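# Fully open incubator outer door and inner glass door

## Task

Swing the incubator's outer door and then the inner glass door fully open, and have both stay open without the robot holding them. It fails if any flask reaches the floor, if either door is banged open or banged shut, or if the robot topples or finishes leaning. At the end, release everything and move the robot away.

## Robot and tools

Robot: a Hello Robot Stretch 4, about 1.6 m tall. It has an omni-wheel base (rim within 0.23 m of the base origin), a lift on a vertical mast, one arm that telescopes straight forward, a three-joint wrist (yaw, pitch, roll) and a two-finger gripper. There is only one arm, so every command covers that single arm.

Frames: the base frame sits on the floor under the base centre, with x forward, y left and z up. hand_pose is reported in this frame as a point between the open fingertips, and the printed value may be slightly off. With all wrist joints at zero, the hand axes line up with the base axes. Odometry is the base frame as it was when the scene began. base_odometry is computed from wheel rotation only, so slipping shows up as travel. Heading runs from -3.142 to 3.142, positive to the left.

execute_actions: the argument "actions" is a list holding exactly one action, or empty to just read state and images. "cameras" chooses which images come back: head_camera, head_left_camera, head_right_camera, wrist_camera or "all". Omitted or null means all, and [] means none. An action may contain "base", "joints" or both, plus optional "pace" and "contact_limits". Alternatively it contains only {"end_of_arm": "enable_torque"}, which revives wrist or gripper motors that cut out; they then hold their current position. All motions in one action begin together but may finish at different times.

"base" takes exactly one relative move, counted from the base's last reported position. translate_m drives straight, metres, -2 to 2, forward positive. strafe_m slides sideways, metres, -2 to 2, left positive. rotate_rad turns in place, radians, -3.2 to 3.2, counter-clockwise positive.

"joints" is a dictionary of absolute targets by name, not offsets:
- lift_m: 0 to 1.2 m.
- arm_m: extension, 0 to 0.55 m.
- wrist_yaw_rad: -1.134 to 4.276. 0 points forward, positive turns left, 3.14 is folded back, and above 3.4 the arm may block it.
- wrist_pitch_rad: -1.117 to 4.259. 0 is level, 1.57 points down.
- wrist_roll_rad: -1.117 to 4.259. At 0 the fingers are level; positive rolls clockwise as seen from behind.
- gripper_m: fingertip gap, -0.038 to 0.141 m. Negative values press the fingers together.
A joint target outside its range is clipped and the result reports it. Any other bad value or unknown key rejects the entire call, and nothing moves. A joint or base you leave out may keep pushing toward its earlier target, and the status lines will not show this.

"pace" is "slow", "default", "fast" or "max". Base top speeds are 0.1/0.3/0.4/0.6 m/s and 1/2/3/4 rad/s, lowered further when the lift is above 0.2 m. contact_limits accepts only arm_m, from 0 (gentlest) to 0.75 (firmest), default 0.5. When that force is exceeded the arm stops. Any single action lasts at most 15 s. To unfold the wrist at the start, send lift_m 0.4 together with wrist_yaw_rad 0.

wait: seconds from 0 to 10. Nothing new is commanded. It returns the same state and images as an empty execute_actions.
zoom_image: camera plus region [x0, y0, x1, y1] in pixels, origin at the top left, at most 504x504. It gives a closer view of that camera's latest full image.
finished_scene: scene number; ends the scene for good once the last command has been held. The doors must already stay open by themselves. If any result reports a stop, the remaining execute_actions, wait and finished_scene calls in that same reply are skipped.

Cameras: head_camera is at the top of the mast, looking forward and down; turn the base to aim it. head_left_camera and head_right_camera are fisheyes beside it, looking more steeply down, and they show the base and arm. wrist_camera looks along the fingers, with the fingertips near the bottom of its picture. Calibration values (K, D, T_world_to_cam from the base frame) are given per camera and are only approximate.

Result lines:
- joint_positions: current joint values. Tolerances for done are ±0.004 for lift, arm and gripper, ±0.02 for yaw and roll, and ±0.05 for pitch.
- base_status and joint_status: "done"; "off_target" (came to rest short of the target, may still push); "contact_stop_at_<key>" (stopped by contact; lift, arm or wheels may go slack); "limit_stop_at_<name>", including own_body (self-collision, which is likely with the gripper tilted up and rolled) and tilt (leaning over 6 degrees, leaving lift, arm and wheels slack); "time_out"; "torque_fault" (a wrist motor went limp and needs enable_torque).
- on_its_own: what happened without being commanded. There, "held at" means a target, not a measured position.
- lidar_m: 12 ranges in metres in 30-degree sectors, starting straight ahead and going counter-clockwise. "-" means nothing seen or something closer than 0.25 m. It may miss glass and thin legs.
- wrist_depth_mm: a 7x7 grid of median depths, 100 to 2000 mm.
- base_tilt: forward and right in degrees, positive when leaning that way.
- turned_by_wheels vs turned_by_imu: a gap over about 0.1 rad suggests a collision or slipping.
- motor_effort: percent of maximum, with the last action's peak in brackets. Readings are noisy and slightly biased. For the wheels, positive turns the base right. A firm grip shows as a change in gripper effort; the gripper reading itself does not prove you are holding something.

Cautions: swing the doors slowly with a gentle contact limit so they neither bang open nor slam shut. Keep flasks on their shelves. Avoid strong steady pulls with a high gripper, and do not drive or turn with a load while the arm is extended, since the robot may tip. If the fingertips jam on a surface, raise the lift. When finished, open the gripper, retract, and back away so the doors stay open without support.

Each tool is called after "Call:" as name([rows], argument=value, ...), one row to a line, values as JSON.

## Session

Call:
execute_actions(actions=[])

Scene clock: 0.00 s.
base_odometry: x=+0.000 y=+0.000 heading=+0.000 (m, m, rad; odometry frame)
turned_by_wheels: +0.000 (rad since the last result)
turned_by_imu: +0.000 (rad since the last result)
base_tilt: forward=-0.4 right=-0.3 (deg)
lidar_m: 1.37 1.36 1.70 2.18 2.20 2.58 1.65 1.66 2.77 1.73 1.74 1.61
base_status: not commanded
joint_positions: lift_m=+0.170 arm_m=-0.003 wrist_yaw_rad=+3.059 wrist_pitch_rad=+0.005 wrist_roll_rad=-0.013 gripper_m=+0.057
joint_status: not commanded
motor_effort: lift_m=+19 arm_m=-1 wrist_yaw_rad=+0 wrist_pitch_rad=-7 wrist_roll_rad=+2 gripper_m=-3 wheel_0=+0 wheel_1=+0 wheel_2=+0 (%)
hand_pose: x=-0.1119 y=+0.1110 z=+0.3468 quat_wxyz=(+0.041, -0.003, -0.007, +0.999) (m; base frame)
wrist_depth_mm: 140 194 - - - - - / 108 143 - - - - - / 111 143 - - - - - / 128 150 - - - - - / 1576 1756 - - - - - / 1464 1499 208 1499 222 1576 1576 / 946 842 946 163 904 976 976
pictures: head_camera, head_left_camera, head_right_camera, wrist_camera
camera_calibration (this result's frames):
wrist_camera: T_world_to_cam=[[0.126676, 0.991277, 0.0363617, -0.116341], [-0.00971651, 0.0378952, -0.999234, 0.397762], [-0.991897, 0.126225, 0.0144322, 0.0993029], [0, 0, 0, 1]] pos_world=[0.117101, 0.0877185, 0.400255]
Images, in order (width x height): head_camera 420x560, head_left_camera 420x672, head_right_camera 420x672, wrist_camera 616x392.

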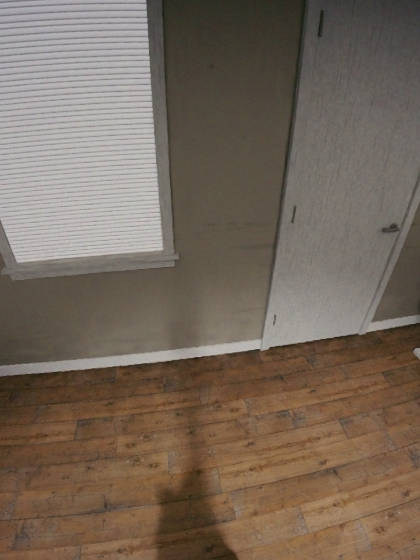

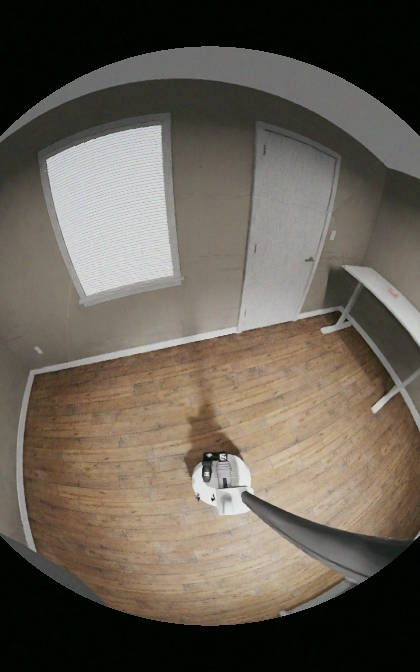

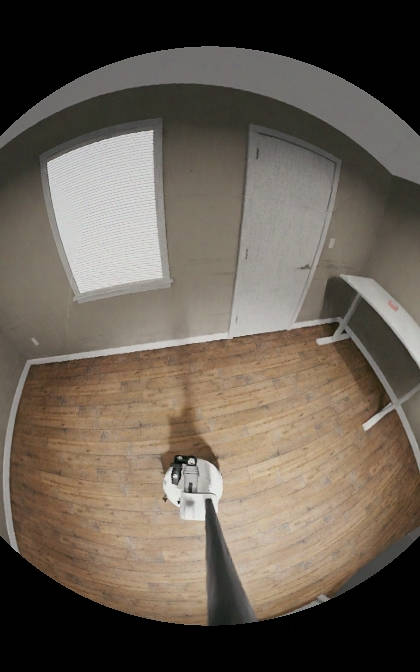

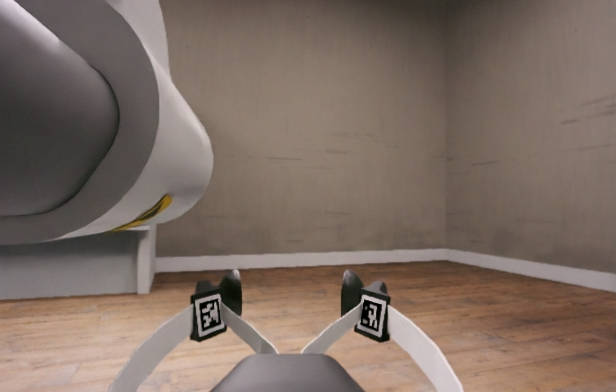

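Call:
execute_actions([
  {"base": {"rotate_rad": -2.88}, "joints": {"lift_m": 0.5, "wrist_yaw_rad": 0, "gripper_m": 0.07}, "pace": "fast"},
])

Scene clock: 2.50 s.
base_odometry: x=+0.000 y=+0.000 heading=-2.880 (m, m, rad; odometry frame)
turned_by_wheels: -2.880 (rad since the last result)
turned_by_imu: -2.915 (rad since the last result)
base_tilt: forward=-0.3 right=-0.3 (deg)
lidar_m: 1.63 1.71 2.64 1.73 1.85 1.44 1.40 1.45 2.10 2.17 2.31 2.38
base_status: done
joint_positions: lift_m=+0.500 arm_m=-0.003 wrist_yaw_rad=+0.000 wrist_pitch_rad=+0.005 wrist_roll_rad=-0.013 gripper_m=+0.070
joint_status: all done
motor_effort: lift_m=+22(24) arm_m=+0(1) wrist_yaw_rad=-1(7) wrist_pitch_rad=-8(7) wrist_roll_rad=+2(0) gripper_m=-4(3) wheel_0=+0(10) wheel_1=+0(5) wheel_2=+0(9) (%)
hand_pose: x=+0.4569 y=-0.0873 z=+0.6766 quat_wxyz=(+1.000, -0.007, +0.002, +0.000) (m; base frame)
wrist_depth_mm: - - - - - - - / - - - - - - - / - 1464 1499 - - - - / - 1430 1464 - - - - / - 1464 1464 - - - - / - 1464 206 - 216 - - / 1756 1499 1576 160 1618 1808 1756
pictures: head_camera, head_left_camera, head_right_camera, wrist_camera
camera_calibration (this result's frames):
wrist_camera: T_world_to_cam=[[-0.0436818, -0.998384, 0.0363631, -0.0996525], [0.0128449, -0.0369561, -0.999234, 0.723479], [0.998963, -0.0431813, 0.0144384, -0.240639], [0, 0, 0, 1]] pos_world=[0.226743, -0.0831456, 0.730023]
Images, in order (width x height): head_camera 420x560, head_left_camera 420x672, head_right_camera 420x672, wrist_camera 616x392.

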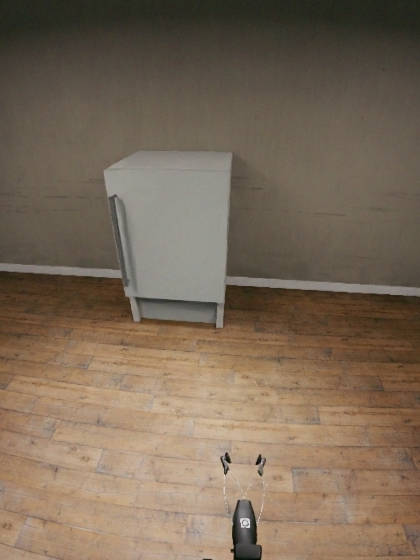

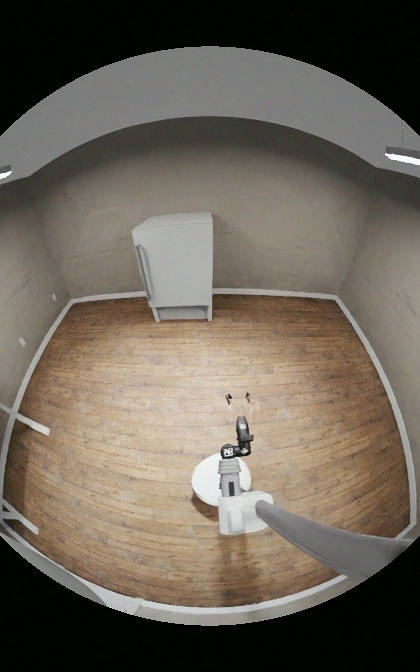

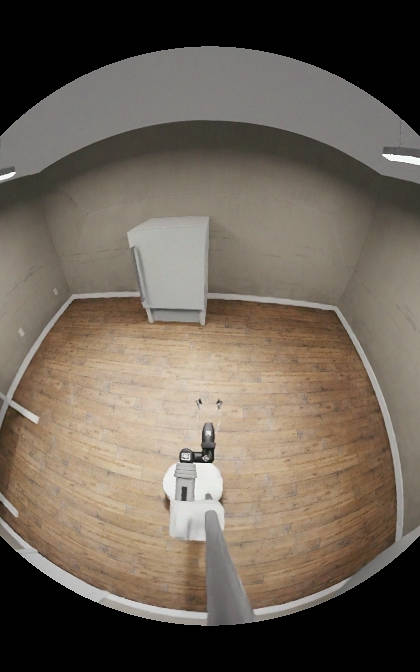

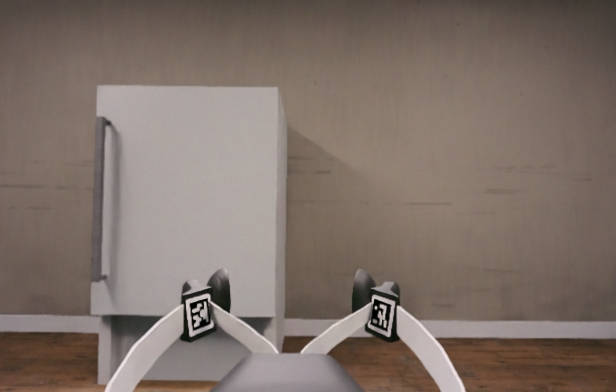

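Call:
execute_actions([
  {"base": {"strafe_m": 0.715}, "pace": "max"},
], cameras=[])

Call:
execute_actions([
  {"base": {"translate_m": 0.8}, "joints": {"arm_m": 0.22}, "pace": "max"},
], cameras=["head_camera", "wrist_camera"])

Scene clock: 6.00 s.
base_odometry: x=+0.185 y=-0.691 heading=-2.880 (m, m, rad; odometry frame)
turned_by_wheels: +0.000 (rad since the last result)
turned_by_imu: -0.003 (rad since the last result)
base_tilt: forward=-0.3 right=-0.4 (deg)
lidar_m: 1.64 2.47 1.03 1.00 1.10 1.40 1.36 1.46 2.06 2.90 3.05 1.73
base_status: done
joint_positions: lift_m=+0.500 arm_m=-0.003 wrist_yaw_rad=+0.000 wrist_pitch_rad=+0.005 wrist_roll_rad=-0.013 gripper_m=+0.070
joint_status: not commanded
motor_effort: lift_m=+19(22) arm_m=-1(1) wrist_yaw_rad=+0(2) wrist_pitch_rad=-8(8) wrist_roll_rad=+2(1) gripper_m=-4(3) wheel_0=+1(13) wheel_1=+0(15) wheel_2=+0(0) (%)
hand_pose: x=+0.4569 y=-0.0874 z=+0.6768 quat_wxyz=(+1.000, -0.007, +0.002, +0.000) (m; base frame)
wrist_depth_mm: - - - - - - - / - - - - - - - / - - - 1464 1537 - - / - - - 1499 1499 - - / - - - 1464 1499 - - / - - 207 1464 215 - - / 1661 1576 1708 160 1618 1708 1756
pictures: none
No camera images: the call's "cameras" was empty. Leave "cameras" out to get every camera's image.

Scene clock: 9.13 s.
base_odometry: x=-0.588 y=-0.898 heading=-2.880 (m, m, rad; odometry frame)
turned_by_wheels: +0.000 (rad since the last result)
turned_by_imu: -0.003 (rad since the last result)
base_tilt: forward=-0.3 right=-0.4 (deg)
lidar_m: 0.80 1.62 1.86 1.69 1.13 1.50 2.17 2.28 3.01 2.92 2.13 0.90
base_status: done
joint_positions: lift_m=+0.500 arm_m=+0.219 wrist_yaw_rad=+0.000 wrist_pitch_rad=+0.005 wrist_roll_rad=-0.013 gripper_m=+0.070
joint_status: all done
motor_effort: lift_m=+19(19) arm_m=+6(7) wrist_yaw_rad=-1(2) wrist_pitch_rad=-7(7) wrist_roll_rad=+2(1) gripper_m=-3(3) wheel_0=-2(5) wheel_1=-1(2) wheel_2=+1(13) (%)
hand_pose: x=+0.6784 y=-0.0874 z=+0.6768 quat_wxyz=(+1.000, -0.007, +0.002, +0.000) (m; base frame)
wrist_depth_mm: 1118 1118 1138 445 449 449 449 / 1138 1118 1118 445 442 445 445 / 1118 1118 1118 442 445 442 442 / 1118 1098 1118 439 439 442 445 / 1118 1118 1138 439 439 439 442 / 1098 1118 207 436 215 436 439 / 1098 1118 1118 159 436 439 439
pictures: head_camera, wrist_camera
camera_calibration (this result's frames):
wrist_camera: T_world_to_cam=[[-0.0439667, -0.998371, 0.0363622, -0.0898729], [0.0128542, -0.0369597, -0.999234, 0.720828], [0.99895, -0.0434656, 0.0144583, -0.461913], [0, 0, 0, 1]] pos_world=[0.448211, -0.0831622, 0.730223]
Images, in order (width x height): head_camera 420x560, wrist_camera 616x392.

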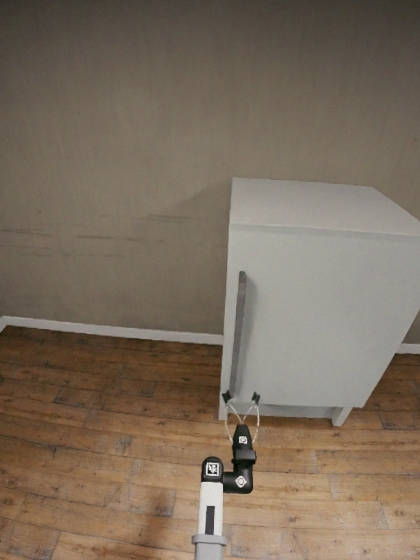

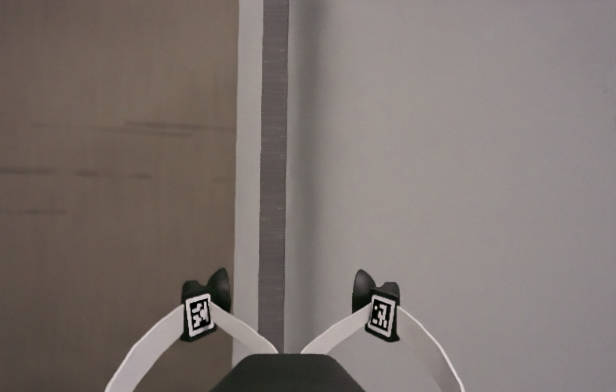

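Call:
execute_actions([
  {"base": {"strafe_m": 0.02}, "joints": {"arm_m": 0.385}, "contact_limits": {"arm_m": 0.15}},
], cameras=["wrist_camera"])

Scene clock: 10.93 s.
base_odometry: x=-0.583 y=-0.917 heading=-2.880 (m, m, rad; odometry frame)
turned_by_wheels: +0.000 (rad since the last result)
turned_by_imu: +0.000 (rad since the last result)
base_tilt: forward=-0.2 right=-0.5 (deg)
lidar_m: 0.80 1.63 1.86 1.68 1.10 1.44 2.16 2.27 3.04 2.93 2.12 0.90
base_status: done
joint_positions: lift_m=+0.500 arm_m=+0.384 wrist_yaw_rad=+0.000 wrist_pitch_rad=+0.005 wrist_roll_rad=-0.013 gripper_m=+0.070
joint_status: all done
motor_effort: lift_m=+19(19) arm_m=+6(11) wrist_yaw_rad=+0(1) wrist_pitch_rad=-7(7) wrist_roll_rad=+1(1) gripper_m=-3(3) wheel_0=+1(6) wheel_1=-1(6) wheel_2=+0(2) (%)
contact_limits: arm_m 0.15
hand_pose: x=+0.8433 y=-0.0874 z=+0.6768 quat_wxyz=(+1.000, -0.007, +0.002, +0.000) (m; base frame)
wrist_depth_mm: 960 960 960 278 278 281 279 / 960 960 960 278 278 278 279 / 946 946 946 276 276 277 277 / 946 960 946 206 276 277 277 / 946 946 960 204 274 276 276 / 946 946 206 202 216 274 273 / 946 946 946 160 272 273 273
pictures: wrist_camera
camera_calibration (this result's frames):
wrist_camera: T_world_to_cam=[[-0.0440106, -0.998369, 0.0363611, -0.0825948], [0.0128761, -0.0369602, -0.999234, 0.718696], [0.998948, -0.0435086, 0.0144817, -0.626719], [0, 0, 0, 1]] pos_world=[0.61317, -0.0831647, 0.730224]
Images, in order (width x height): wrist_camera 616x392.

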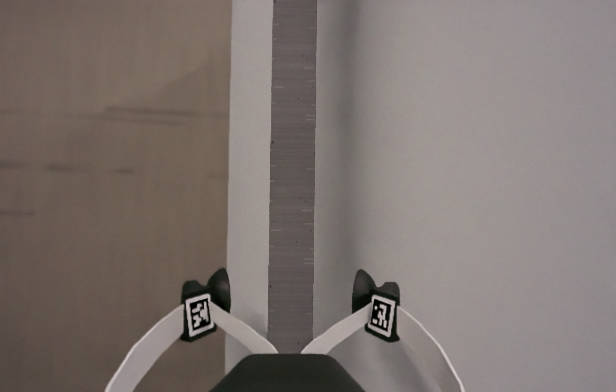

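Call:
execute_actions([
  {"joints": {"arm_m": 0.393, "gripper_m": -0.038}, "contact_limits": {"arm_m": 0.15}},
], cameras=["wrist_camera"])

Scene clock: 12.80 s.
base_odometry: x=-0.583 y=-0.917 heading=-2.880 (m, m, rad; odometry frame)
turned_by_wheels: +0.000 (rad since the last result)
turned_by_imu: +0.000 (rad since the last result)
base_tilt: forward=-0.2 right=-0.3 (deg)
lidar_m: 0.80 1.62 1.84 1.70 1.09 1.45 2.15 2.29 3.02 2.93 2.15 0.89
base_status: not commanded
joint_positions: lift_m=+0.500 arm_m=+0.394 wrist_yaw_rad=+0.008 wrist_pitch_rad=+0.006 wrist_roll_rad=-0.013 gripper_m=-0.037
joint_status: all done
on_its_own: wrist_yaw_rad is at rest, and its effort (-23) is outside its rest range (-13 to +13)
motor_effort: lift_m=+19(19) arm_m=-4(7) wrist_yaw_rad=-23(23) wrist_pitch_rad=-10(9) wrist_roll_rad=+3(2) gripper_m=-34(31) wheel_0=-3(4) wheel_1=-1(1) wheel_2=+8(8) (%)
contact_limits: arm_m 0.15
hand_pose: x=+0.8537 y=-0.0850 z=+0.6766 quat_wxyz=(+1.000, -0.007, +0.003, +0.004) (m; base frame)
wrist_depth_mm: 960 960 960 195 267 266 267 / 931 946 946 194 266 266 265 / 946 946 946 193 265 264 264 / 946 946 931 263 264 263 263 / 931 931 946 262 262 262 262 / 931 931 200 193 260 260 260 / 931 153 946 190 259 260 259
pictures: wrist_camera
camera_calibration (this result's frames):
wrist_camera: T_world_to_cam=[[-0.0358314, -0.998695, 0.0363929, -0.0868065], [0.0124514, -0.0368596, -0.999243, 0.718816], [0.99928, -0.0353511, 0.0137559, -0.636114], [0, 0, 0, 1]] pos_world=[0.623595, -0.0826853, 0.730182]
Images, in order (width x height): wrist_camera 616x392.

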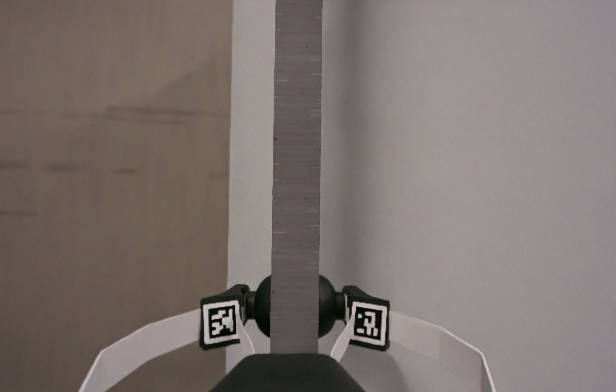

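Call:
execute_actions([
  {"joints": {"arm_m": 0.407}, "contact_limits": {"arm_m": 0.15}, "pace": "slow"},
], cameras=["wrist_camera"])

Scene clock: 14.07 s.
base_odometry: x=-0.583 y=-0.917 heading=-2.880 (m, m, rad; odometry frame)
turned_by_wheels: +0.000 (rad since the last result)
turned_by_imu: -0.001 (rad since the last result)
base_tilt: forward=-0.3 right=-0.3 (deg)
lidar_m: 0.81 1.62 1.83 1.71 1.08 1.44 2.16 2.29 3.03 2.94 2.13 0.92
base_status: not commanded
joint_positions: lift_m=+0.500 arm_m=+0.405 wrist_yaw_rad=-0.002 wrist_pitch_rad=+0.004 wrist_roll_rad=-0.013 gripper_m=-0.037
joint_status: all done
motor_effort: lift_m=+19(19) arm_m=+9(11) wrist_yaw_rad=+7(24) wrist_pitch_rad=-6(10) wrist_roll_rad=+2(1) gripper_m=-21(33) wheel_0=+0(4) wheel_1=+0(1) wheel_2=-2(8) (%)
contact_limits: arm_m 0.15
hand_pose: x=+0.8646 y=-0.0881 z=+0.6769 quat_wxyz=(+1.000, -0.007, +0.002, -0.001) (m; base frame)
wrist_depth_mm: 946 931 931 186 257 258 259 / 931 946 931 185 257 257 258 / 931 931 931 184 255 256 257 / 931 931 931 183 255 255 255 / 917 931 917 183 254 254 255 / 917 917 192 182 254 254 254 / 917 917 250 181 252 252 252
pictures: wrist_camera
camera_calibration (this result's frames):
wrist_camera: T_world_to_cam=[[-0.0465379, -0.998255, 0.0363394, -0.0801752], [0.0132738, -0.0369936, -0.999227, 0.718185], [0.998828, -0.0460196, 0.0149722, -0.648506], [0, 0, 0, 1]] pos_world=[0.634482, -0.0833111, 0.730253]
Images, in order (width x height): wrist_camera 616x392.

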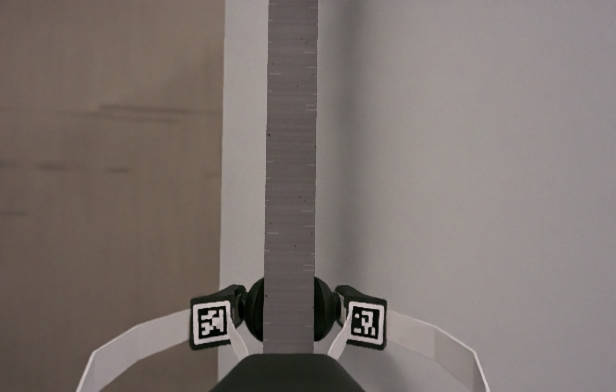

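Call:
execute_actions([
  {"base": {"strafe_m": -0.008}, "joints": {"arm_m": 0.31}, "pace": "slow"},
], cameras=["head_camera", "wrist_camera"])

Scene clock: 16.67 s.
base_odometry: x=-0.585 y=-0.909 heading=-2.880 (m, m, rad; odometry frame)
turned_by_wheels: +0.000 (rad since the last result)
turned_by_imu: +0.000 (rad since the last result)
base_tilt: forward=-0.4 right=-0.3 (deg)
lidar_m: 0.82 1.63 1.85 1.70 1.08 1.45 2.14 2.30 3.01 2.94 2.10 0.90
base_status: done
joint_positions: lift_m=+0.500 arm_m=+0.311 wrist_yaw_rad=+0.000 wrist_pitch_rad=+0.005 wrist_roll_rad=-0.013 gripper_m=-0.037
joint_status: all done
motor_effort: lift_m=+19(19) arm_m=-6(16) wrist_yaw_rad=-1(40) wrist_pitch_rad=-8(9) wrist_roll_rad=+1(2) gripper_m=-18(34) wheel_0=-1(11) wheel_1=+0(2) wheel_2=-1(16) (%)
hand_pose: x=+0.7705 y=-0.0874 z=+0.6768 quat_wxyz=(+1.000, -0.007, +0.002, +0.000) (m; base frame)
wrist_depth_mm: 1042 1025 1042 351 353 355 357 / 1025 1042 1025 351 353 353 353 / 1025 1042 1025 347 351 351 351 / 1025 1025 1025 349 349 351 351 / 1025 1025 1025 347 349 349 349 / 1008 1008 185 201 345 347 345 / 1008 1025 683 274 343 345 347
pictures: head_camera, wrist_camera
camera_calibration (this result's frames):
wrist_camera: T_world_to_cam=[[-0.0439664, -0.998371, 0.0363643, -0.0858231], [0.0128066, -0.0369597, -0.999235, 0.719667], [0.998951, -0.0434671, 0.0144107, -0.55393], [0, 0, 0, 1]] pos_world=[0.540359, -0.0831623, 0.73022]
Images, in order (width x height): head_camera 420x560, wrist_camera 616x392.

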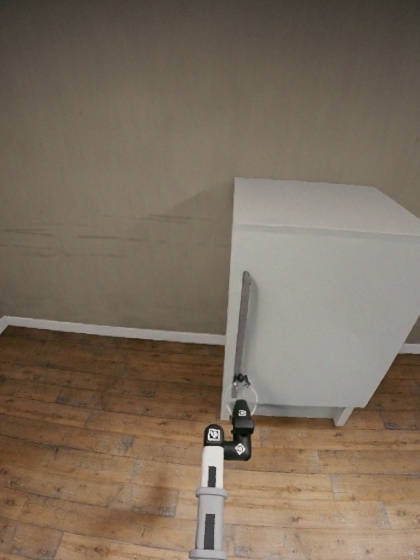

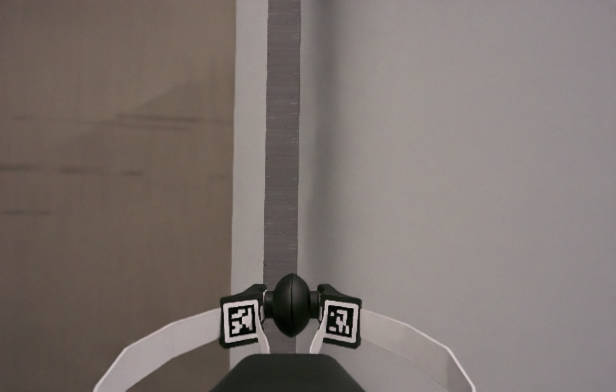

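Call:
execute_actions([
  {"base": {"strafe_m": 0.008}, "joints": {"gripper_m": 0.05}},
], cameras=[])

Call:
execute_actions([
  {"joints": {"arm_m": 0.403}, "contact_limits": {"arm_m": 0.15}},
], cameras=["wrist_camera"])

Call:
execute_actions([
  {"joints": {"gripper_m": -0.038, "lift_m": 0.52, "arm_m": 0.415}, "contact_limits": {"arm_m": 0.2}, "pace": "slow"},
], cameras=["wrist_camera"])

Scene clock: 20.47 s.
base_odometry: x=-0.583 y=-0.917 heading=-2.880 (m, m, rad; odometry frame)
turned_by_wheels: +0.000 (rad since the last result)
turned_by_imu: +0.000 (rad since the last result)
base_tilt: forward=-0.4 right=-0.4 (deg)
lidar_m: 0.83 1.63 1.84 1.72 1.10 1.44 2.16 2.29 3.02 2.95 2.15 0.90
base_status: done
joint_positions: lift_m=+0.500 arm_m=+0.311 wrist_yaw_rad=+0.000 wrist_pitch_rad=+0.005 wrist_roll_rad=-0.013 gripper_m=+0.050
joint_status: all done
motor_effort: lift_m=+19(19) arm_m=-6(6) wrist_yaw_rad=-1(0) wrist_pitch_rad=-8(7) wrist_roll_rad=+2(3) gripper_m=-4(15) wheel_0=+1(6) wheel_1=+0(3) wheel_2=+0(1) (%)
hand_pose: x=+0.7705 y=-0.0874 z=+0.6768 quat_wxyz=(+1.000, -0.007, +0.002, +0.000) (m; base frame)
wrist_depth_mm: 1025 1042 1042 353 355 355 355 / 1025 1042 1025 351 351 351 355 / 1025 1025 1042 351 349 351 353 / 1008 1042 1008 347 349 351 351 / 1025 1025 1025 347 347 351 349 / 1008 1025 208 345 345 347 347 / 1025 1025 1008 166 347 347 347
pictures: none
No camera images: the call's "cameras" was empty. Leave "cameras" out to get every camera's image.

Scene clock: 21.70 s.
base_odometry: x=-0.583 y=-0.917 heading=-2.880 (m, m, rad; odometry frame)
turned_by_wheels: +0.000 (rad since the last result)
turned_by_imu: +0.000 (rad since the last result)
base_tilt: forward=-0.1 right=-0.3 (deg)
lidar_m: 0.80 1.62 1.86 1.70 1.08 1.41 2.14 2.29 3.01 2.94 2.13 0.90
base_status: not commanded
joint_positions: lift_m=+0.500 arm_m=+0.402 wrist_yaw_rad=+0.000 wrist_pitch_rad=+0.005 wrist_roll_rad=-0.013 gripper_m=+0.050
joint_status: all done
motor_effort: lift_m=+19(19) arm_m=+6(8) wrist_yaw_rad=+0(1) wrist_pitch_rad=-7(7) wrist_roll_rad=+1(1) gripper_m=-4(3) wheel_0=+1(1) wheel_1=+0(0) wheel_2=+0(0) (%)
contact_limits: arm_m 0.15
hand_pose: x=+0.8613 y=-0.0874 z=+0.6768 quat_wxyz=(+1.000, -0.007, +0.002, +0.000) (m; base frame)
wrist_depth_mm: 946 960 946 189 260 260 262 / 960 931 946 189 260 260 260 / 931 917 946 188 259 259 262 / 931 946 946 187 258 258 258 / 931 931 917 187 256 257 257 / 917 917 208 185 256 256 256 / 931 931 946 166 254 256 255
pictures: wrist_camera
camera_calibration (this result's frames):
wrist_camera: T_world_to_cam=[[-0.0440447, -0.998368, 0.0363628, -0.0817837], [0.0128381, -0.0369607, -0.999234, 0.718486], [0.998947, -0.0435441, 0.014445, -0.644688], [0, 0, 0, 1]] pos_world=[0.631183, -0.0831668, 0.730222]
Images, in order (width x height): wrist_camera 616x392.

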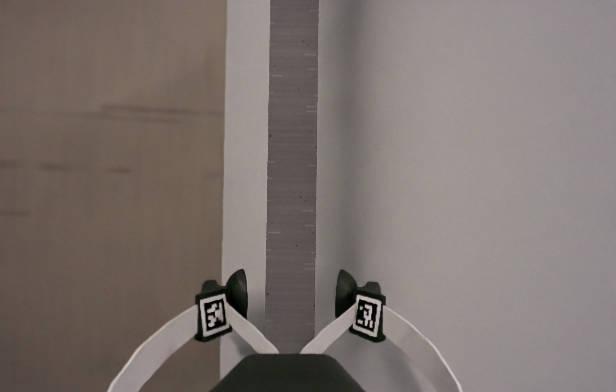

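Scene clock: 24.67 s.
base_odometry: x=-0.583 y=-0.917 heading=-2.880 (m, m, rad; odometry frame)
turned_by_wheels: +0.000 (rad since the last result)
turned_by_imu: +0.000 (rad since the last result)
base_tilt: forward=-0.2 right=-0.4 (deg)
lidar_m: 0.81 1.62 1.83 1.72 1.09 1.41 2.16 2.30 3.02 2.92 2.14 0.89
base_status: not commanded
joint_positions: lift_m=+0.520 arm_m=+0.415 wrist_yaw_rad=+0.004 wrist_pitch_rad=+0.005 wrist_roll_rad=-0.013 gripper_m=-0.037
joint_status: all done
motor_effort: lift_m=+23(23) arm_m=+1(8) wrist_yaw_rad=-12(12) wrist_pitch_rad=-9(15) wrist_roll_rad=+1(2) gripper_m=-24(22) wheel_0=-1(1) wheel_1=+0(0) wheel_2=+3(3) (%)
contact_limits: arm_m 0.2
hand_pose: x=+0.8746 y=-0.0862 z=+0.6964 quat_wxyz=(+1.000, -0.007, +0.003, +0.002) (m; base frame)
wrist_depth_mm: 931 931 917 175 247 247 247 / 931 931 931 174 245 246 246 / 917 917 931 174 244 245 245 / 917 931 917 173 243 244 244 / 917 904 917 172 243 243 243 / 917 917 187 171 242 241 242 / 904 148 240 170 240 239 241
pictures: wrist_camera
camera_calibration (this result's frames):
wrist_camera: T_world_to_cam=[[-0.0399552, -0.998539, 0.03638, -0.0843405], [0.0125938, -0.0369095, -0.999239, 0.738158], [0.999122, -0.0394666, 0.0140501, -0.657662], [0, 0, 0, 1]] pos_world=[0.644418, -0.0829279, 0.749905]
Images, in order (width x height): wrist_camera 616x392.

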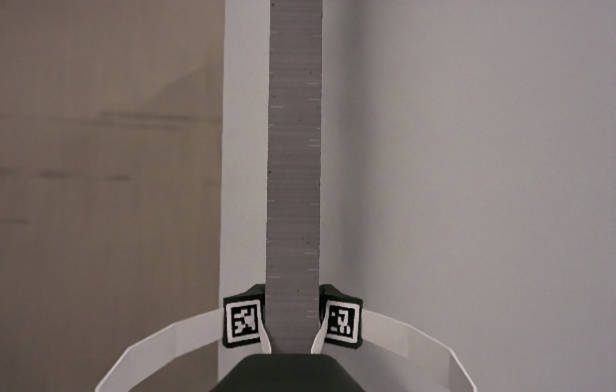

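Fully caged now. Pull straight back slowly.

Call:
execute_actions([
  {"joints": {"arm_m": 0.35}, "pace": "slow"},
], cameras=["head_camera", "wrist_camera"])

Scene clock: 26.70 s.
base_odometry: x=-0.583 y=-0.917 heading=-2.881 (m, m, rad; odometry frame)
turned_by_wheels: -0.001 (rad since the last result)
turned_by_imu: -0.001 (rad since the last result)
base_tilt: forward=-0.2 right=-0.3 (deg)
lidar_m: 0.74 1.62 1.86 1.70 1.10 1.43 2.17 2.27 3.03 2.93 2.14 0.85
base_status: not commanded
joint_positions: lift_m=+0.520 arm_m=+0.351 wrist_yaw_rad=-0.004 wrist_pitch_rad=+0.005 wrist_roll_rad=-0.013 gripper_m=-0.037
joint_status: all done
motor_effort: lift_m=+22(23) arm_m=-7(21) wrist_yaw_rad=+13(27) wrist_pitch_rad=-8(11) wrist_roll_rad=+2(1) gripper_m=-20(29) wheel_0=-3(4) wheel_1=+0(2) wheel_2=-2(9) (%)
hand_pose: x=+0.8102 y=-0.0887 z=+0.6964 quat_wxyz=(+1.000, -0.007, +0.003, -0.002) (m; base frame)
wrist_depth_mm: 976 991 991 174 252 259 268 / 991 1008 240 174 252 259 266 / 976 976 239 173 251 258 265 / 976 976 237 172 249 257 264 / 976 976 236 171 248 256 263 / 976 976 186 171 246 256 263 / 960 960 234 168 244 254 262
pictures: head_camera, wrist_camera
camera_calibration (this result's frames):
wrist_camera: T_world_to_cam=[[-0.0485399, -0.998159, 0.0363736, -0.0823967], [0.012414, -0.0370166, -0.999238, 0.739079], [0.998744, -0.0480514, 0.0141879, -0.593998], [0, 0, 0, 1]] pos_world=[0.580078, -0.0834293, 0.74994]
Images, in order (width x height): head_camera 420x560, wrist_camera 616x392.

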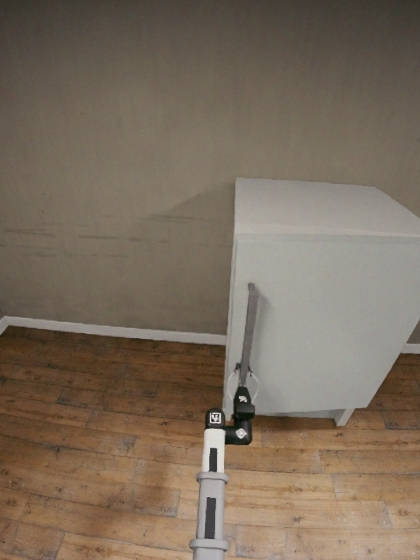

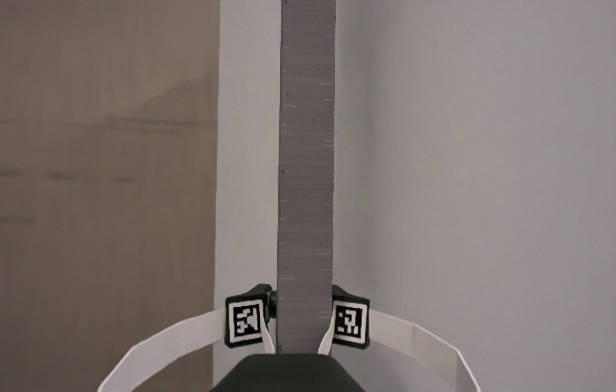

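Call:
execute_actions([
  {"base": {"strafe_m": -0.04}, "joints": {"arm_m": 0.246, "gripper_m": -0.015}, "pace": "slow"},
], cameras=["wrist_camera"])

Call:
execute_actions([
  {"base": {"strafe_m": -0.05}, "joints": {"arm_m": 0.141}, "pace": "slow"},
], cameras=["head_camera", "wrist_camera"])

Scene clock: 29.23 s.
base_odometry: x=-0.593 y=-0.878 heading=-2.880 (m, m, rad; odometry frame)
turned_by_wheels: +0.001 (rad since the last result)
turned_by_imu: +0.001 (rad since the last result)
base_tilt: forward=-0.3 right=-0.4 (deg)
lidar_m: 0.66 1.61 1.88 1.71 1.13 1.52 2.14 2.27 2.99 2.89 2.11 0.77
base_status: done
joint_positions: lift_m=+0.520 arm_m=+0.247 wrist_yaw_rad=+0.002 wrist_pitch_rad=+0.005 wrist_roll_rad=-0.013 gripper_m=-0.015
joint_status: all done
motor_effort: lift_m=+22(23) arm_m=-6(6) wrist_yaw_rad=-6(32) wrist_pitch_rad=-8(8) wrist_roll_rad=+1(1) gripper_m=-11(18) wheel_0=+4(12) wheel_1=+2(2) wheel_2=+2(7) (%)
hand_pose: x=+0.7067 y=-0.0869 z=+0.6965 quat_wxyz=(+1.000, -0.007, +0.003, +0.001) (m; base frame)
wrist_depth_mm: 1098 1118 240 180 271 290 310 / 1098 1118 241 179 267 289 307 / 1098 1078 237 177 268 286 306 / 1098 1098 236 177 267 287 306 / 1098 1078 236 176 265 285 306 / 1078 1078 189 175 265 283 303 / 1060 1098 230 172 256 283 301
pictures: wrist_camera
camera_calibration (this result's frames):
wrist_camera: T_world_to_cam=[[-0.0423655, -0.99844, 0.0363726, -0.0900283], [0.0126738, -0.0369394, -0.999237, 0.740261], [0.999022, -0.0418722, 0.014219, -0.490205], [0, 0, 0, 1]] pos_world=[0.476529, -0.083069, 0.749942]
Images, in order (width x height): wrist_camera 616x392.

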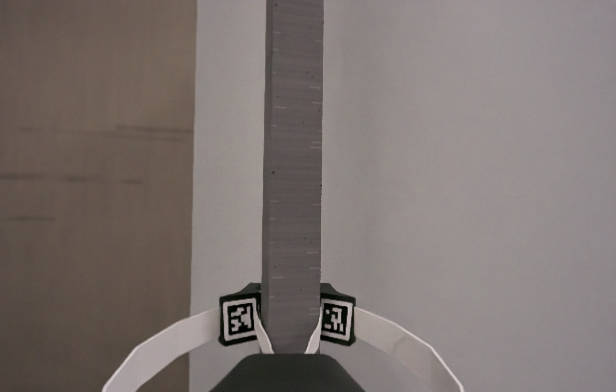

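Scene clock: 31.57 s.
base_odometry: x=-0.606 y=-0.830 heading=-2.879 (m, m, rad; odometry frame)
turned_by_wheels: +0.001 (rad since the last result)
turned_by_imu: +0.001 (rad since the last result)
base_tilt: forward=-0.2 right=-0.3 (deg)
lidar_m: 0.52 1.60 1.94 1.72 1.19 1.61 2.15 2.30 2.93 2.86 2.11 0.66
base_status: done
joint_positions: lift_m=+0.520 arm_m=+0.142 wrist_yaw_rad=+0.001 wrist_pitch_rad=+0.006 wrist_roll_rad=-0.013 gripper_m=-0.015
joint_status: all done
motor_effort: lift_m=+22(22) arm_m=-7(4) wrist_yaw_rad=-4(39) wrist_pitch_rad=-9(10) wrist_roll_rad=+2(2) gripper_m=-12(13) wheel_0=+4(10) wheel_1=+1(3) wheel_2=+2(5) (%)
hand_pose: x=+0.6017 y=-0.0871 z=+0.6963 quat_wxyz=(+1.000, -0.007, +0.003, +0.001) (m; base frame)
wrist_depth_mm: 1205 1205 229 180 289 330 379 / 1205 1205 229 179 286 330 379 / 1182 1205 229 179 287 329 377 / 1182 1205 228 178 286 327 373 / 1182 1182 226 175 285 327 373 / 1160 1182 188 174 283 324 370 / 1205 230 220 171 268 325 370
pictures: head_camera, wrist_camera
camera_calibration (this result's frames):
wrist_camera: T_world_to_cam=[[-0.0429767, -0.998413, 0.0364019, -0.0943034], [0.0119809, -0.036948, -0.999245, 0.741814], [0.999004, -0.0425082, 0.0135498, -0.384891], [0, 0, 0, 1]] pos_world=[0.371567, -0.0831062, 0.749902]
Images, in order (width x height): head_camera 420x560, wrist_camera 616x392.

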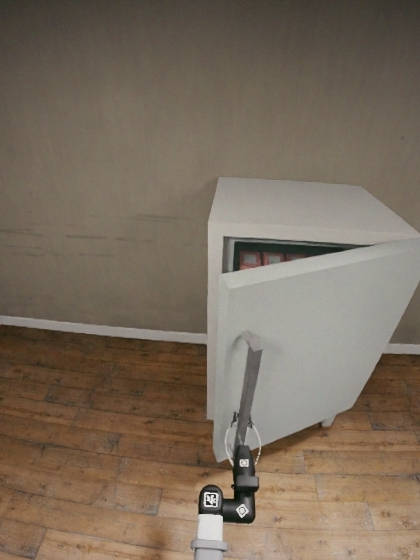

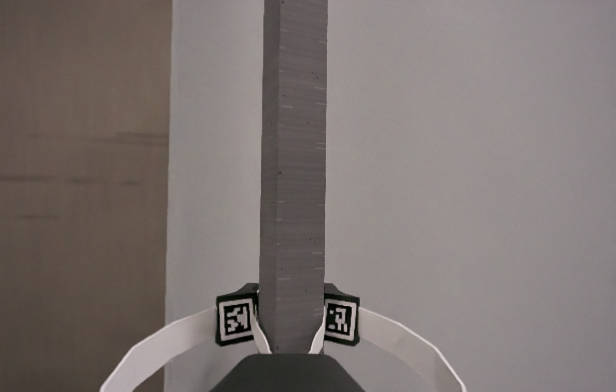

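Call:
execute_actions([
  {"base": {"strafe_m": -0.058}, "joints": {"arm_m": 0.058}, "pace": "slow"},
], cameras=["head_camera", "wrist_camera"])

Scene clock: 33.87 s.
base_odometry: x=-0.621 y=-0.774 heading=-2.879 (m, m, rad; odometry frame)
turned_by_wheels: +0.000 (rad since the last result)
turned_by_imu: +0.001 (rad since the last result)
base_tilt: forward=-0.3 right=-0.3 (deg)
lidar_m: 0.43 1.60 1.99 1.72 1.23 1.68 2.16 2.28 2.86 2.79 2.12 0.60
base_status: done
joint_positions: lift_m=+0.520 arm_m=+0.059 wrist_yaw_rad=+0.000 wrist_pitch_rad=+0.006 wrist_roll_rad=-0.013 gripper_m=-0.015
joint_status: all done
motor_effort: lift_m=+22(23) arm_m=-7(5) wrist_yaw_rad=+1(32) wrist_pitch_rad=-11(10) wrist_roll_rad=+1(2) gripper_m=-15(13) wheel_0=+2(11) wheel_1=+0(5) wheel_2=+0(4) (%)
hand_pose: x=+0.5186 y=-0.0875 z=+0.6962 quat_wxyz=(+1.000, -0.007, +0.003, +0.000) (m; base frame)
wrist_depth_mm: 1281 1308 224 180 312 389 504 / 1281 1281 224 179 312 387 504 / 1281 1281 224 177 310 387 500 / 1281 1281 223 176 310 384 496 / 1281 1281 218 175 310 382 492 / 1255 1281 185 174 307 382 492 / 1255 205 211 169 291 379 488
pictures: head_camera, wrist_camera
camera_calibration (this result's frames):
wrist_camera: T_world_to_cam=[[-0.0444709, -0.998347, 0.0363984, -0.0975224], [0.0118171, -0.0369576, -0.999247, 0.74287], [0.998941, -0.0440073, 0.0134411, -0.301943], [0, 0, 0, 1]] pos_world=[0.288508, -0.0831943, 0.749918]
Images, in order (width x height): head_camera 420x560, wrist_camera 616x392.

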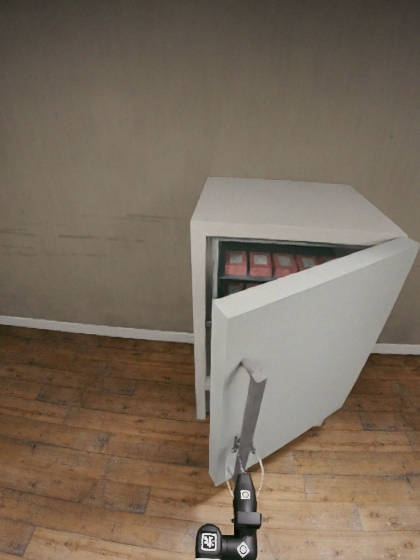

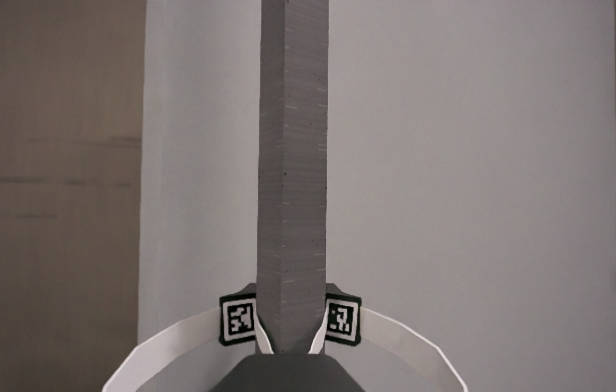

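Call:
execute_actions([
  {"joints": {"gripper_m": 0.06}},
], cameras=[])

Call:
execute_actions([
  {"base": {"translate_m": -0.08}, "joints": {"arm_m": 0.0}, "pace": "fast"},
], cameras=["wrist_camera"])

Call:
execute_actions([
  {"base": {"strafe_m": 0.41}, "joints": {"wrist_yaw_rad": -1.12, "gripper_m": 0.0}, "pace": "max"},
], cameras=["head_camera", "head_right_camera", "wrist_camera"])

Scene clock: 36.30 s.
base_odometry: x=-0.621 y=-0.774 heading=-2.879 (m, m, rad; odometry frame)
turned_by_wheels: +0.000 (rad since the last result)
turned_by_imu: +0.000 (rad since the last result)
base_tilt: forward=-0.2 right=-0.2 (deg)
lidar_m: 0.46 1.62 1.99 1.72 1.22 1.67 2.16 2.29 2.88 2.80 2.12 0.59
base_status: not commanded
joint_positions: lift_m=+0.520 arm_m=+0.059 wrist_yaw_rad=+0.000 wrist_pitch_rad=+0.005 wrist_roll_rad=-0.013 gripper_m=+0.060
joint_status: all done
motor_effort: lift_m=+22(22) arm_m=-6(7) wrist_yaw_rad=+1(7) wrist_pitch_rad=-8(11) wrist_roll_rad=+2(1) gripper_m=-4(14) wheel_0=+2(3) wheel_1=+0(0) wheel_2=+0(1) (%)
hand_pose: x=+0.5183 y=-0.0875 z=+0.6965 quat_wxyz=(+1.000, -0.007, +0.003, +0.000) (m; base frame)
wrist_depth_mm: 1281 1255 236 283 336 407 512 / 1281 1281 236 283 336 407 512 / 1308 1281 236 281 330 404 508 / 1281 1281 235 281 330 404 508 / 1281 1281 235 279 329 399 508 / 1255 1281 193 192 216 399 504 / 1255 224 233 163 317 402 500
pictures: none
No camera images: the call's "cameras" was empty. Leave "cameras" out to get every camera's image.

Scene clock: 37.57 s.
base_odometry: x=-0.544 y=-0.754 heading=-2.879 (m, m, rad; odometry frame)
turned_by_wheels: +0.000 (rad since the last result)
turned_by_imu: +0.000 (rad since the last result)
base_tilt: forward=-0.3 right=-0.3 (deg)
lidar_m: 0.53 1.69 1.99 1.52 1.19 1.73 2.08 2.21 2.88 2.78 2.22 0.72
base_status: done
joint_positions: lift_m=+0.520 arm_m=+0.001 wrist_yaw_rad=+0.000 wrist_pitch_rad=+0.005 wrist_roll_rad=-0.013 gripper_m=+0.060
joint_status: all done
motor_effort: lift_m=+22(22) arm_m=-6(5) wrist_yaw_rad=+0(1) wrist_pitch_rad=-8(8) wrist_roll_rad=+1(1) gripper_m=-5(4) wheel_0=+1(4) wheel_1=+1(7) wheel_2=+0(9) (%)
hand_pose: x=+0.4604 y=-0.0875 z=+0.6965 quat_wxyz=(+1.000, -0.007, +0.002, +0.000) (m; base frame)
wrist_depth_mm: 1430 1464 384 427 504 615 1430 / 1430 1430 387 427 504 609 1430 / 1397 1397 384 424 500 615 1397 / 1430 1397 382 424 500 609 1464 / 1464 1397 379 421 500 603 1430 / 1397 1397 207 330 216 597 1397 / 1397 1397 364 162 477 603 1430
pictures: wrist_camera
camera_calibration (this result's frames):
wrist_camera: T_world_to_cam=[[-0.0441971, -0.998361, 0.0363603, -0.100131], [0.0126859, -0.0369537, -0.999236, 0.743401], [0.998942, -0.0437021, 0.0142983, -0.244404], [0, 0, 0, 1]] pos_world=[0.23029, -0.0831765, 0.749969]
Images, in order (width x height): wrist_camera 616x392.

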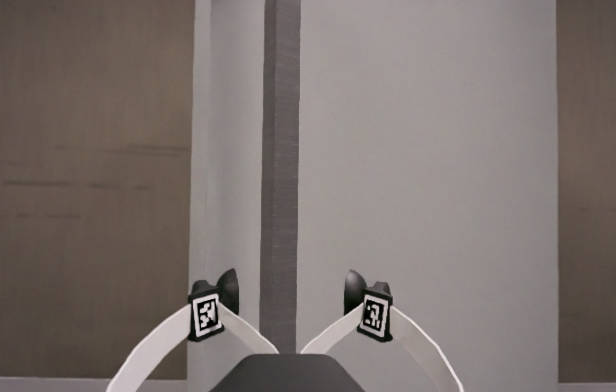

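Scene clock: 39.77 s.
base_odometry: x=-0.437 y=-1.149 heading=-2.879 (m, m, rad; odometry frame)
turned_by_wheels: +0.000 (rad since the last result)
turned_by_imu: -0.001 (rad since the last result)
base_tilt: forward=-0.3 right=-0.4 (deg)
lidar_m: 1.19 1.72 1.58 1.36 0.82 1.08 2.06 2.22 3.11 3.21 1.20 0.71
base_status: done
joint_positions: lift_m=+0.520 arm_m=+0.001 wrist_yaw_rad=-1.120 wrist_pitch_rad=+0.005 wrist_roll_rad=-0.013 gripper_m=+0.000
joint_status: all done
motor_effort: lift_m=+22(22) arm_m=-6(6) wrist_yaw_rad=-1(5) wrist_pitch_rad=-8(8) wrist_roll_rad=+2(1) gripper_m=-6(2) wheel_0=+0(14) wheel_1=+1(12) wheel_2=+1(2) (%)
hand_pose: x=+0.2190 y=-0.2977 z=+0.6965 quat_wxyz=(+0.847, -0.004, +0.006, -0.531) (m; base frame)
wrist_depth_mm: 496 569 - - - - - / 492 569 - - - - - / 492 574 - - - - - / 488 580 - - - - - / 484 585 - - - - - / 484 640 191 204 - - - / 480 525 1576 184 866 1808 1808
pictures: head_camera, head_right_camera, wrist_camera
camera_calibration (this result's frames):
wrist_camera: T_world_to_cam=[[-0.917728, -0.395541, 0.0363595, 0.0500312], [-0.0277124, -0.0275553, -0.999236, 0.75036], [0.396241, -0.918035, 0.0143268, -0.140773], [0, 0, 0, 1]] pos_world=[0.122489, -0.0887689, 0.749985]
Images, in order (width x height): head_camera 420x560, head_right_camera 420x672, wrist_camera 616x392.

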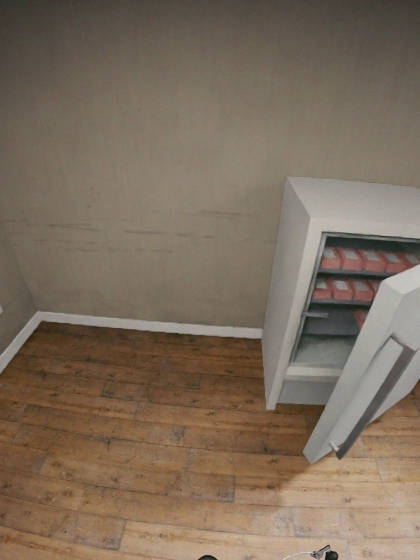

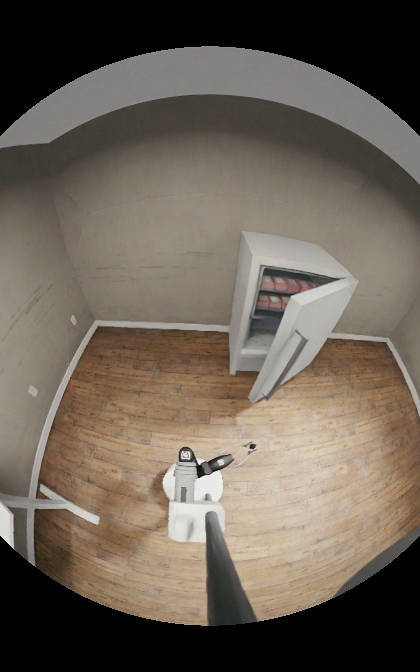

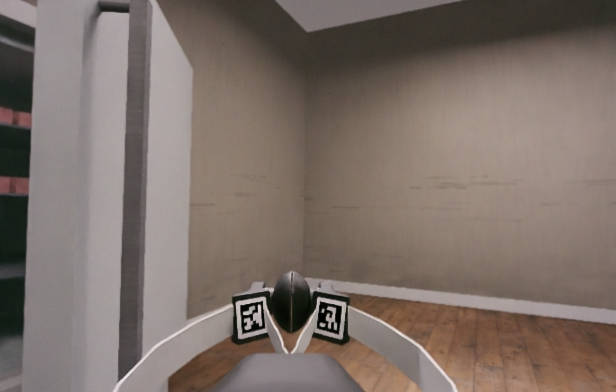

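Call:
execute_actions([
  {"base": {"translate_m": 0.11}, "joints": {"arm_m": 0.44}, "pace": "fast", "contact_limits": {"arm_m": 0.2}},
], cameras=["wrist_camera"])

Call:
execute_actions([
  {"base": {"strafe_m": -0.16}},
], cameras=["head_right_camera", "wrist_camera"])

Scene clock: 42.13 s.
base_odometry: x=-0.543 y=-1.178 heading=-2.879 (m, m, rad; odometry frame)
turned_by_wheels: +0.000 (rad since the last result)
turned_by_imu: +0.000 (rad since the last result)
base_tilt: forward=-0.3 right=-0.3 (deg)
lidar_m: 1.22 1.58 1.58 1.49 0.88 1.06 2.18 2.30 3.26 3.20 0.63 0.62
base_status: done
joint_positions: lift_m=+0.520 arm_m=+0.439 wrist_yaw_rad=-1.120 wrist_pitch_rad=+0.005 wrist_roll_rad=-0.013 gripper_m=+0.000
joint_status: all done
motor_effort: lift_m=+22(22) arm_m=+6(6) wrist_yaw_rad=-1(1) wrist_pitch_rad=-8(8) wrist_roll_rad=+3(2) gripper_m=-6(7) wheel_0=+0(6) wheel_1=+0(8) wheel_2=+1(11) (%)
contact_limits: arm_m 0.2
hand_pose: x=+0.6569 y=-0.2977 z=+0.6965 quat_wxyz=(+0.847, -0.004, +0.006, -0.531) (m; base frame)
wrist_depth_mm: 366 715 750 866 484 285 272 / 368 609 931 960 480 282 271 / 362 891 1008 946 477 281 270 / 357 597 991 946 473 279 267 / 357 976 1008 931 469 277 266 / 357 676 192 204 421 276 265 / 357 768 759 184 260 272 264
pictures: wrist_camera
camera_calibration (this result's frames):
wrist_camera: T_world_to_cam=[[-0.91773, -0.395537, 0.0363593, 0.451931], [-0.02771, -0.0275608, -0.999236, 0.762496], [0.396237, -0.918036, 0.014333, -0.3143], [0, 0, 0, 1]] pos_world=[0.560417, -0.0887684, 0.749986]
Images, in order (width x height): wrist_camera 616x392.

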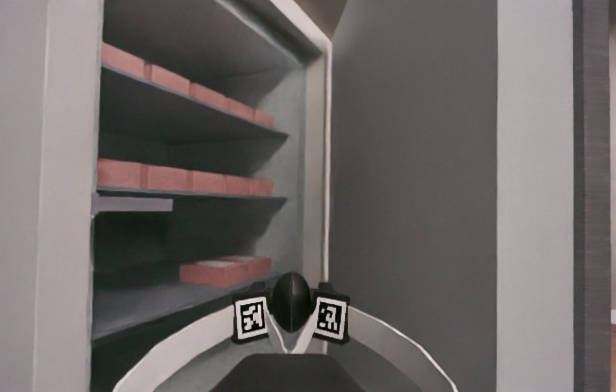

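Scene clock: 43.90 s.
base_odometry: x=-0.585 y=-1.024 heading=-2.879 (m, m, rad; odometry frame)
turned_by_wheels: +0.000 (rad since the last result)
turned_by_imu: +0.000 (rad since the last result)
base_tilt: forward=-0.1 right=-0.4 (deg)
lidar_m: 0.89 1.59 1.74 1.68 1.02 1.32 2.18 2.33 3.15 3.05 1.11 0.53
base_status: done
joint_positions: lift_m=+0.520 arm_m=+0.439 wrist_yaw_rad=-1.120 wrist_pitch_rad=+0.005 wrist_roll_rad=-0.013 gripper_m=+0.000
joint_status: not commanded
motor_effort: lift_m=+22(22) arm_m=+6(6) wrist_yaw_rad=-1(2) wrist_pitch_rad=-8(8) wrist_roll_rad=+1(2) gripper_m=-6(5) wheel_0=-1(8) wheel_1=+0(9) wheel_2=-1(2) (%)
hand_pose: x=+0.6569 y=-0.2977 z=+0.6965 quat_wxyz=(+0.847, -0.004, +0.006, -0.531) (m; base frame)
wrist_depth_mm: 439 707 759 788 247 144 117 / 559 609 809 798 245 143 116 / 788 904 831 788 243 143 116 / 449 831 798 759 240 142 115 / 798 931 831 741 238 142 115 / 585 621 192 204 215 141 114 / 723 768 759 185 174 140 114
pictures: head_right_camera, wrist_camera
camera_calibration (this result's frames):
wrist_camera: T_world_to_cam=[[-0.91773, -0.395537, 0.0363593, 0.451935], [-0.0277099, -0.0275607, -0.999236, 0.762496], [0.396237, -0.918036, 0.014333, -0.314302], [0, 0, 0, 1]] pos_world=[0.560421, -0.0887684, 0.749986]
Images, in order (width x height): head_right_camera 420x672, wrist_camera 616x392.

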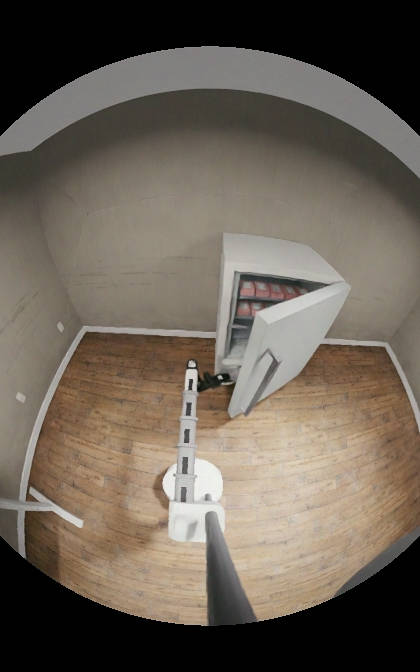

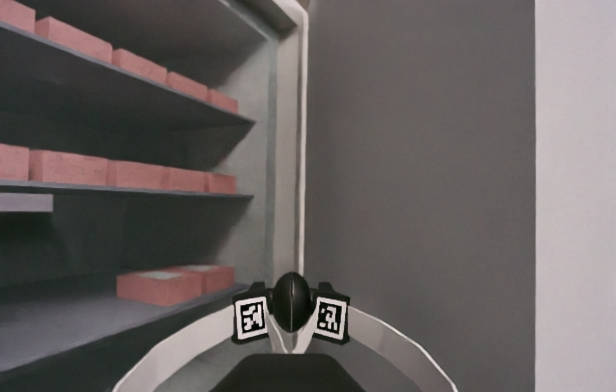

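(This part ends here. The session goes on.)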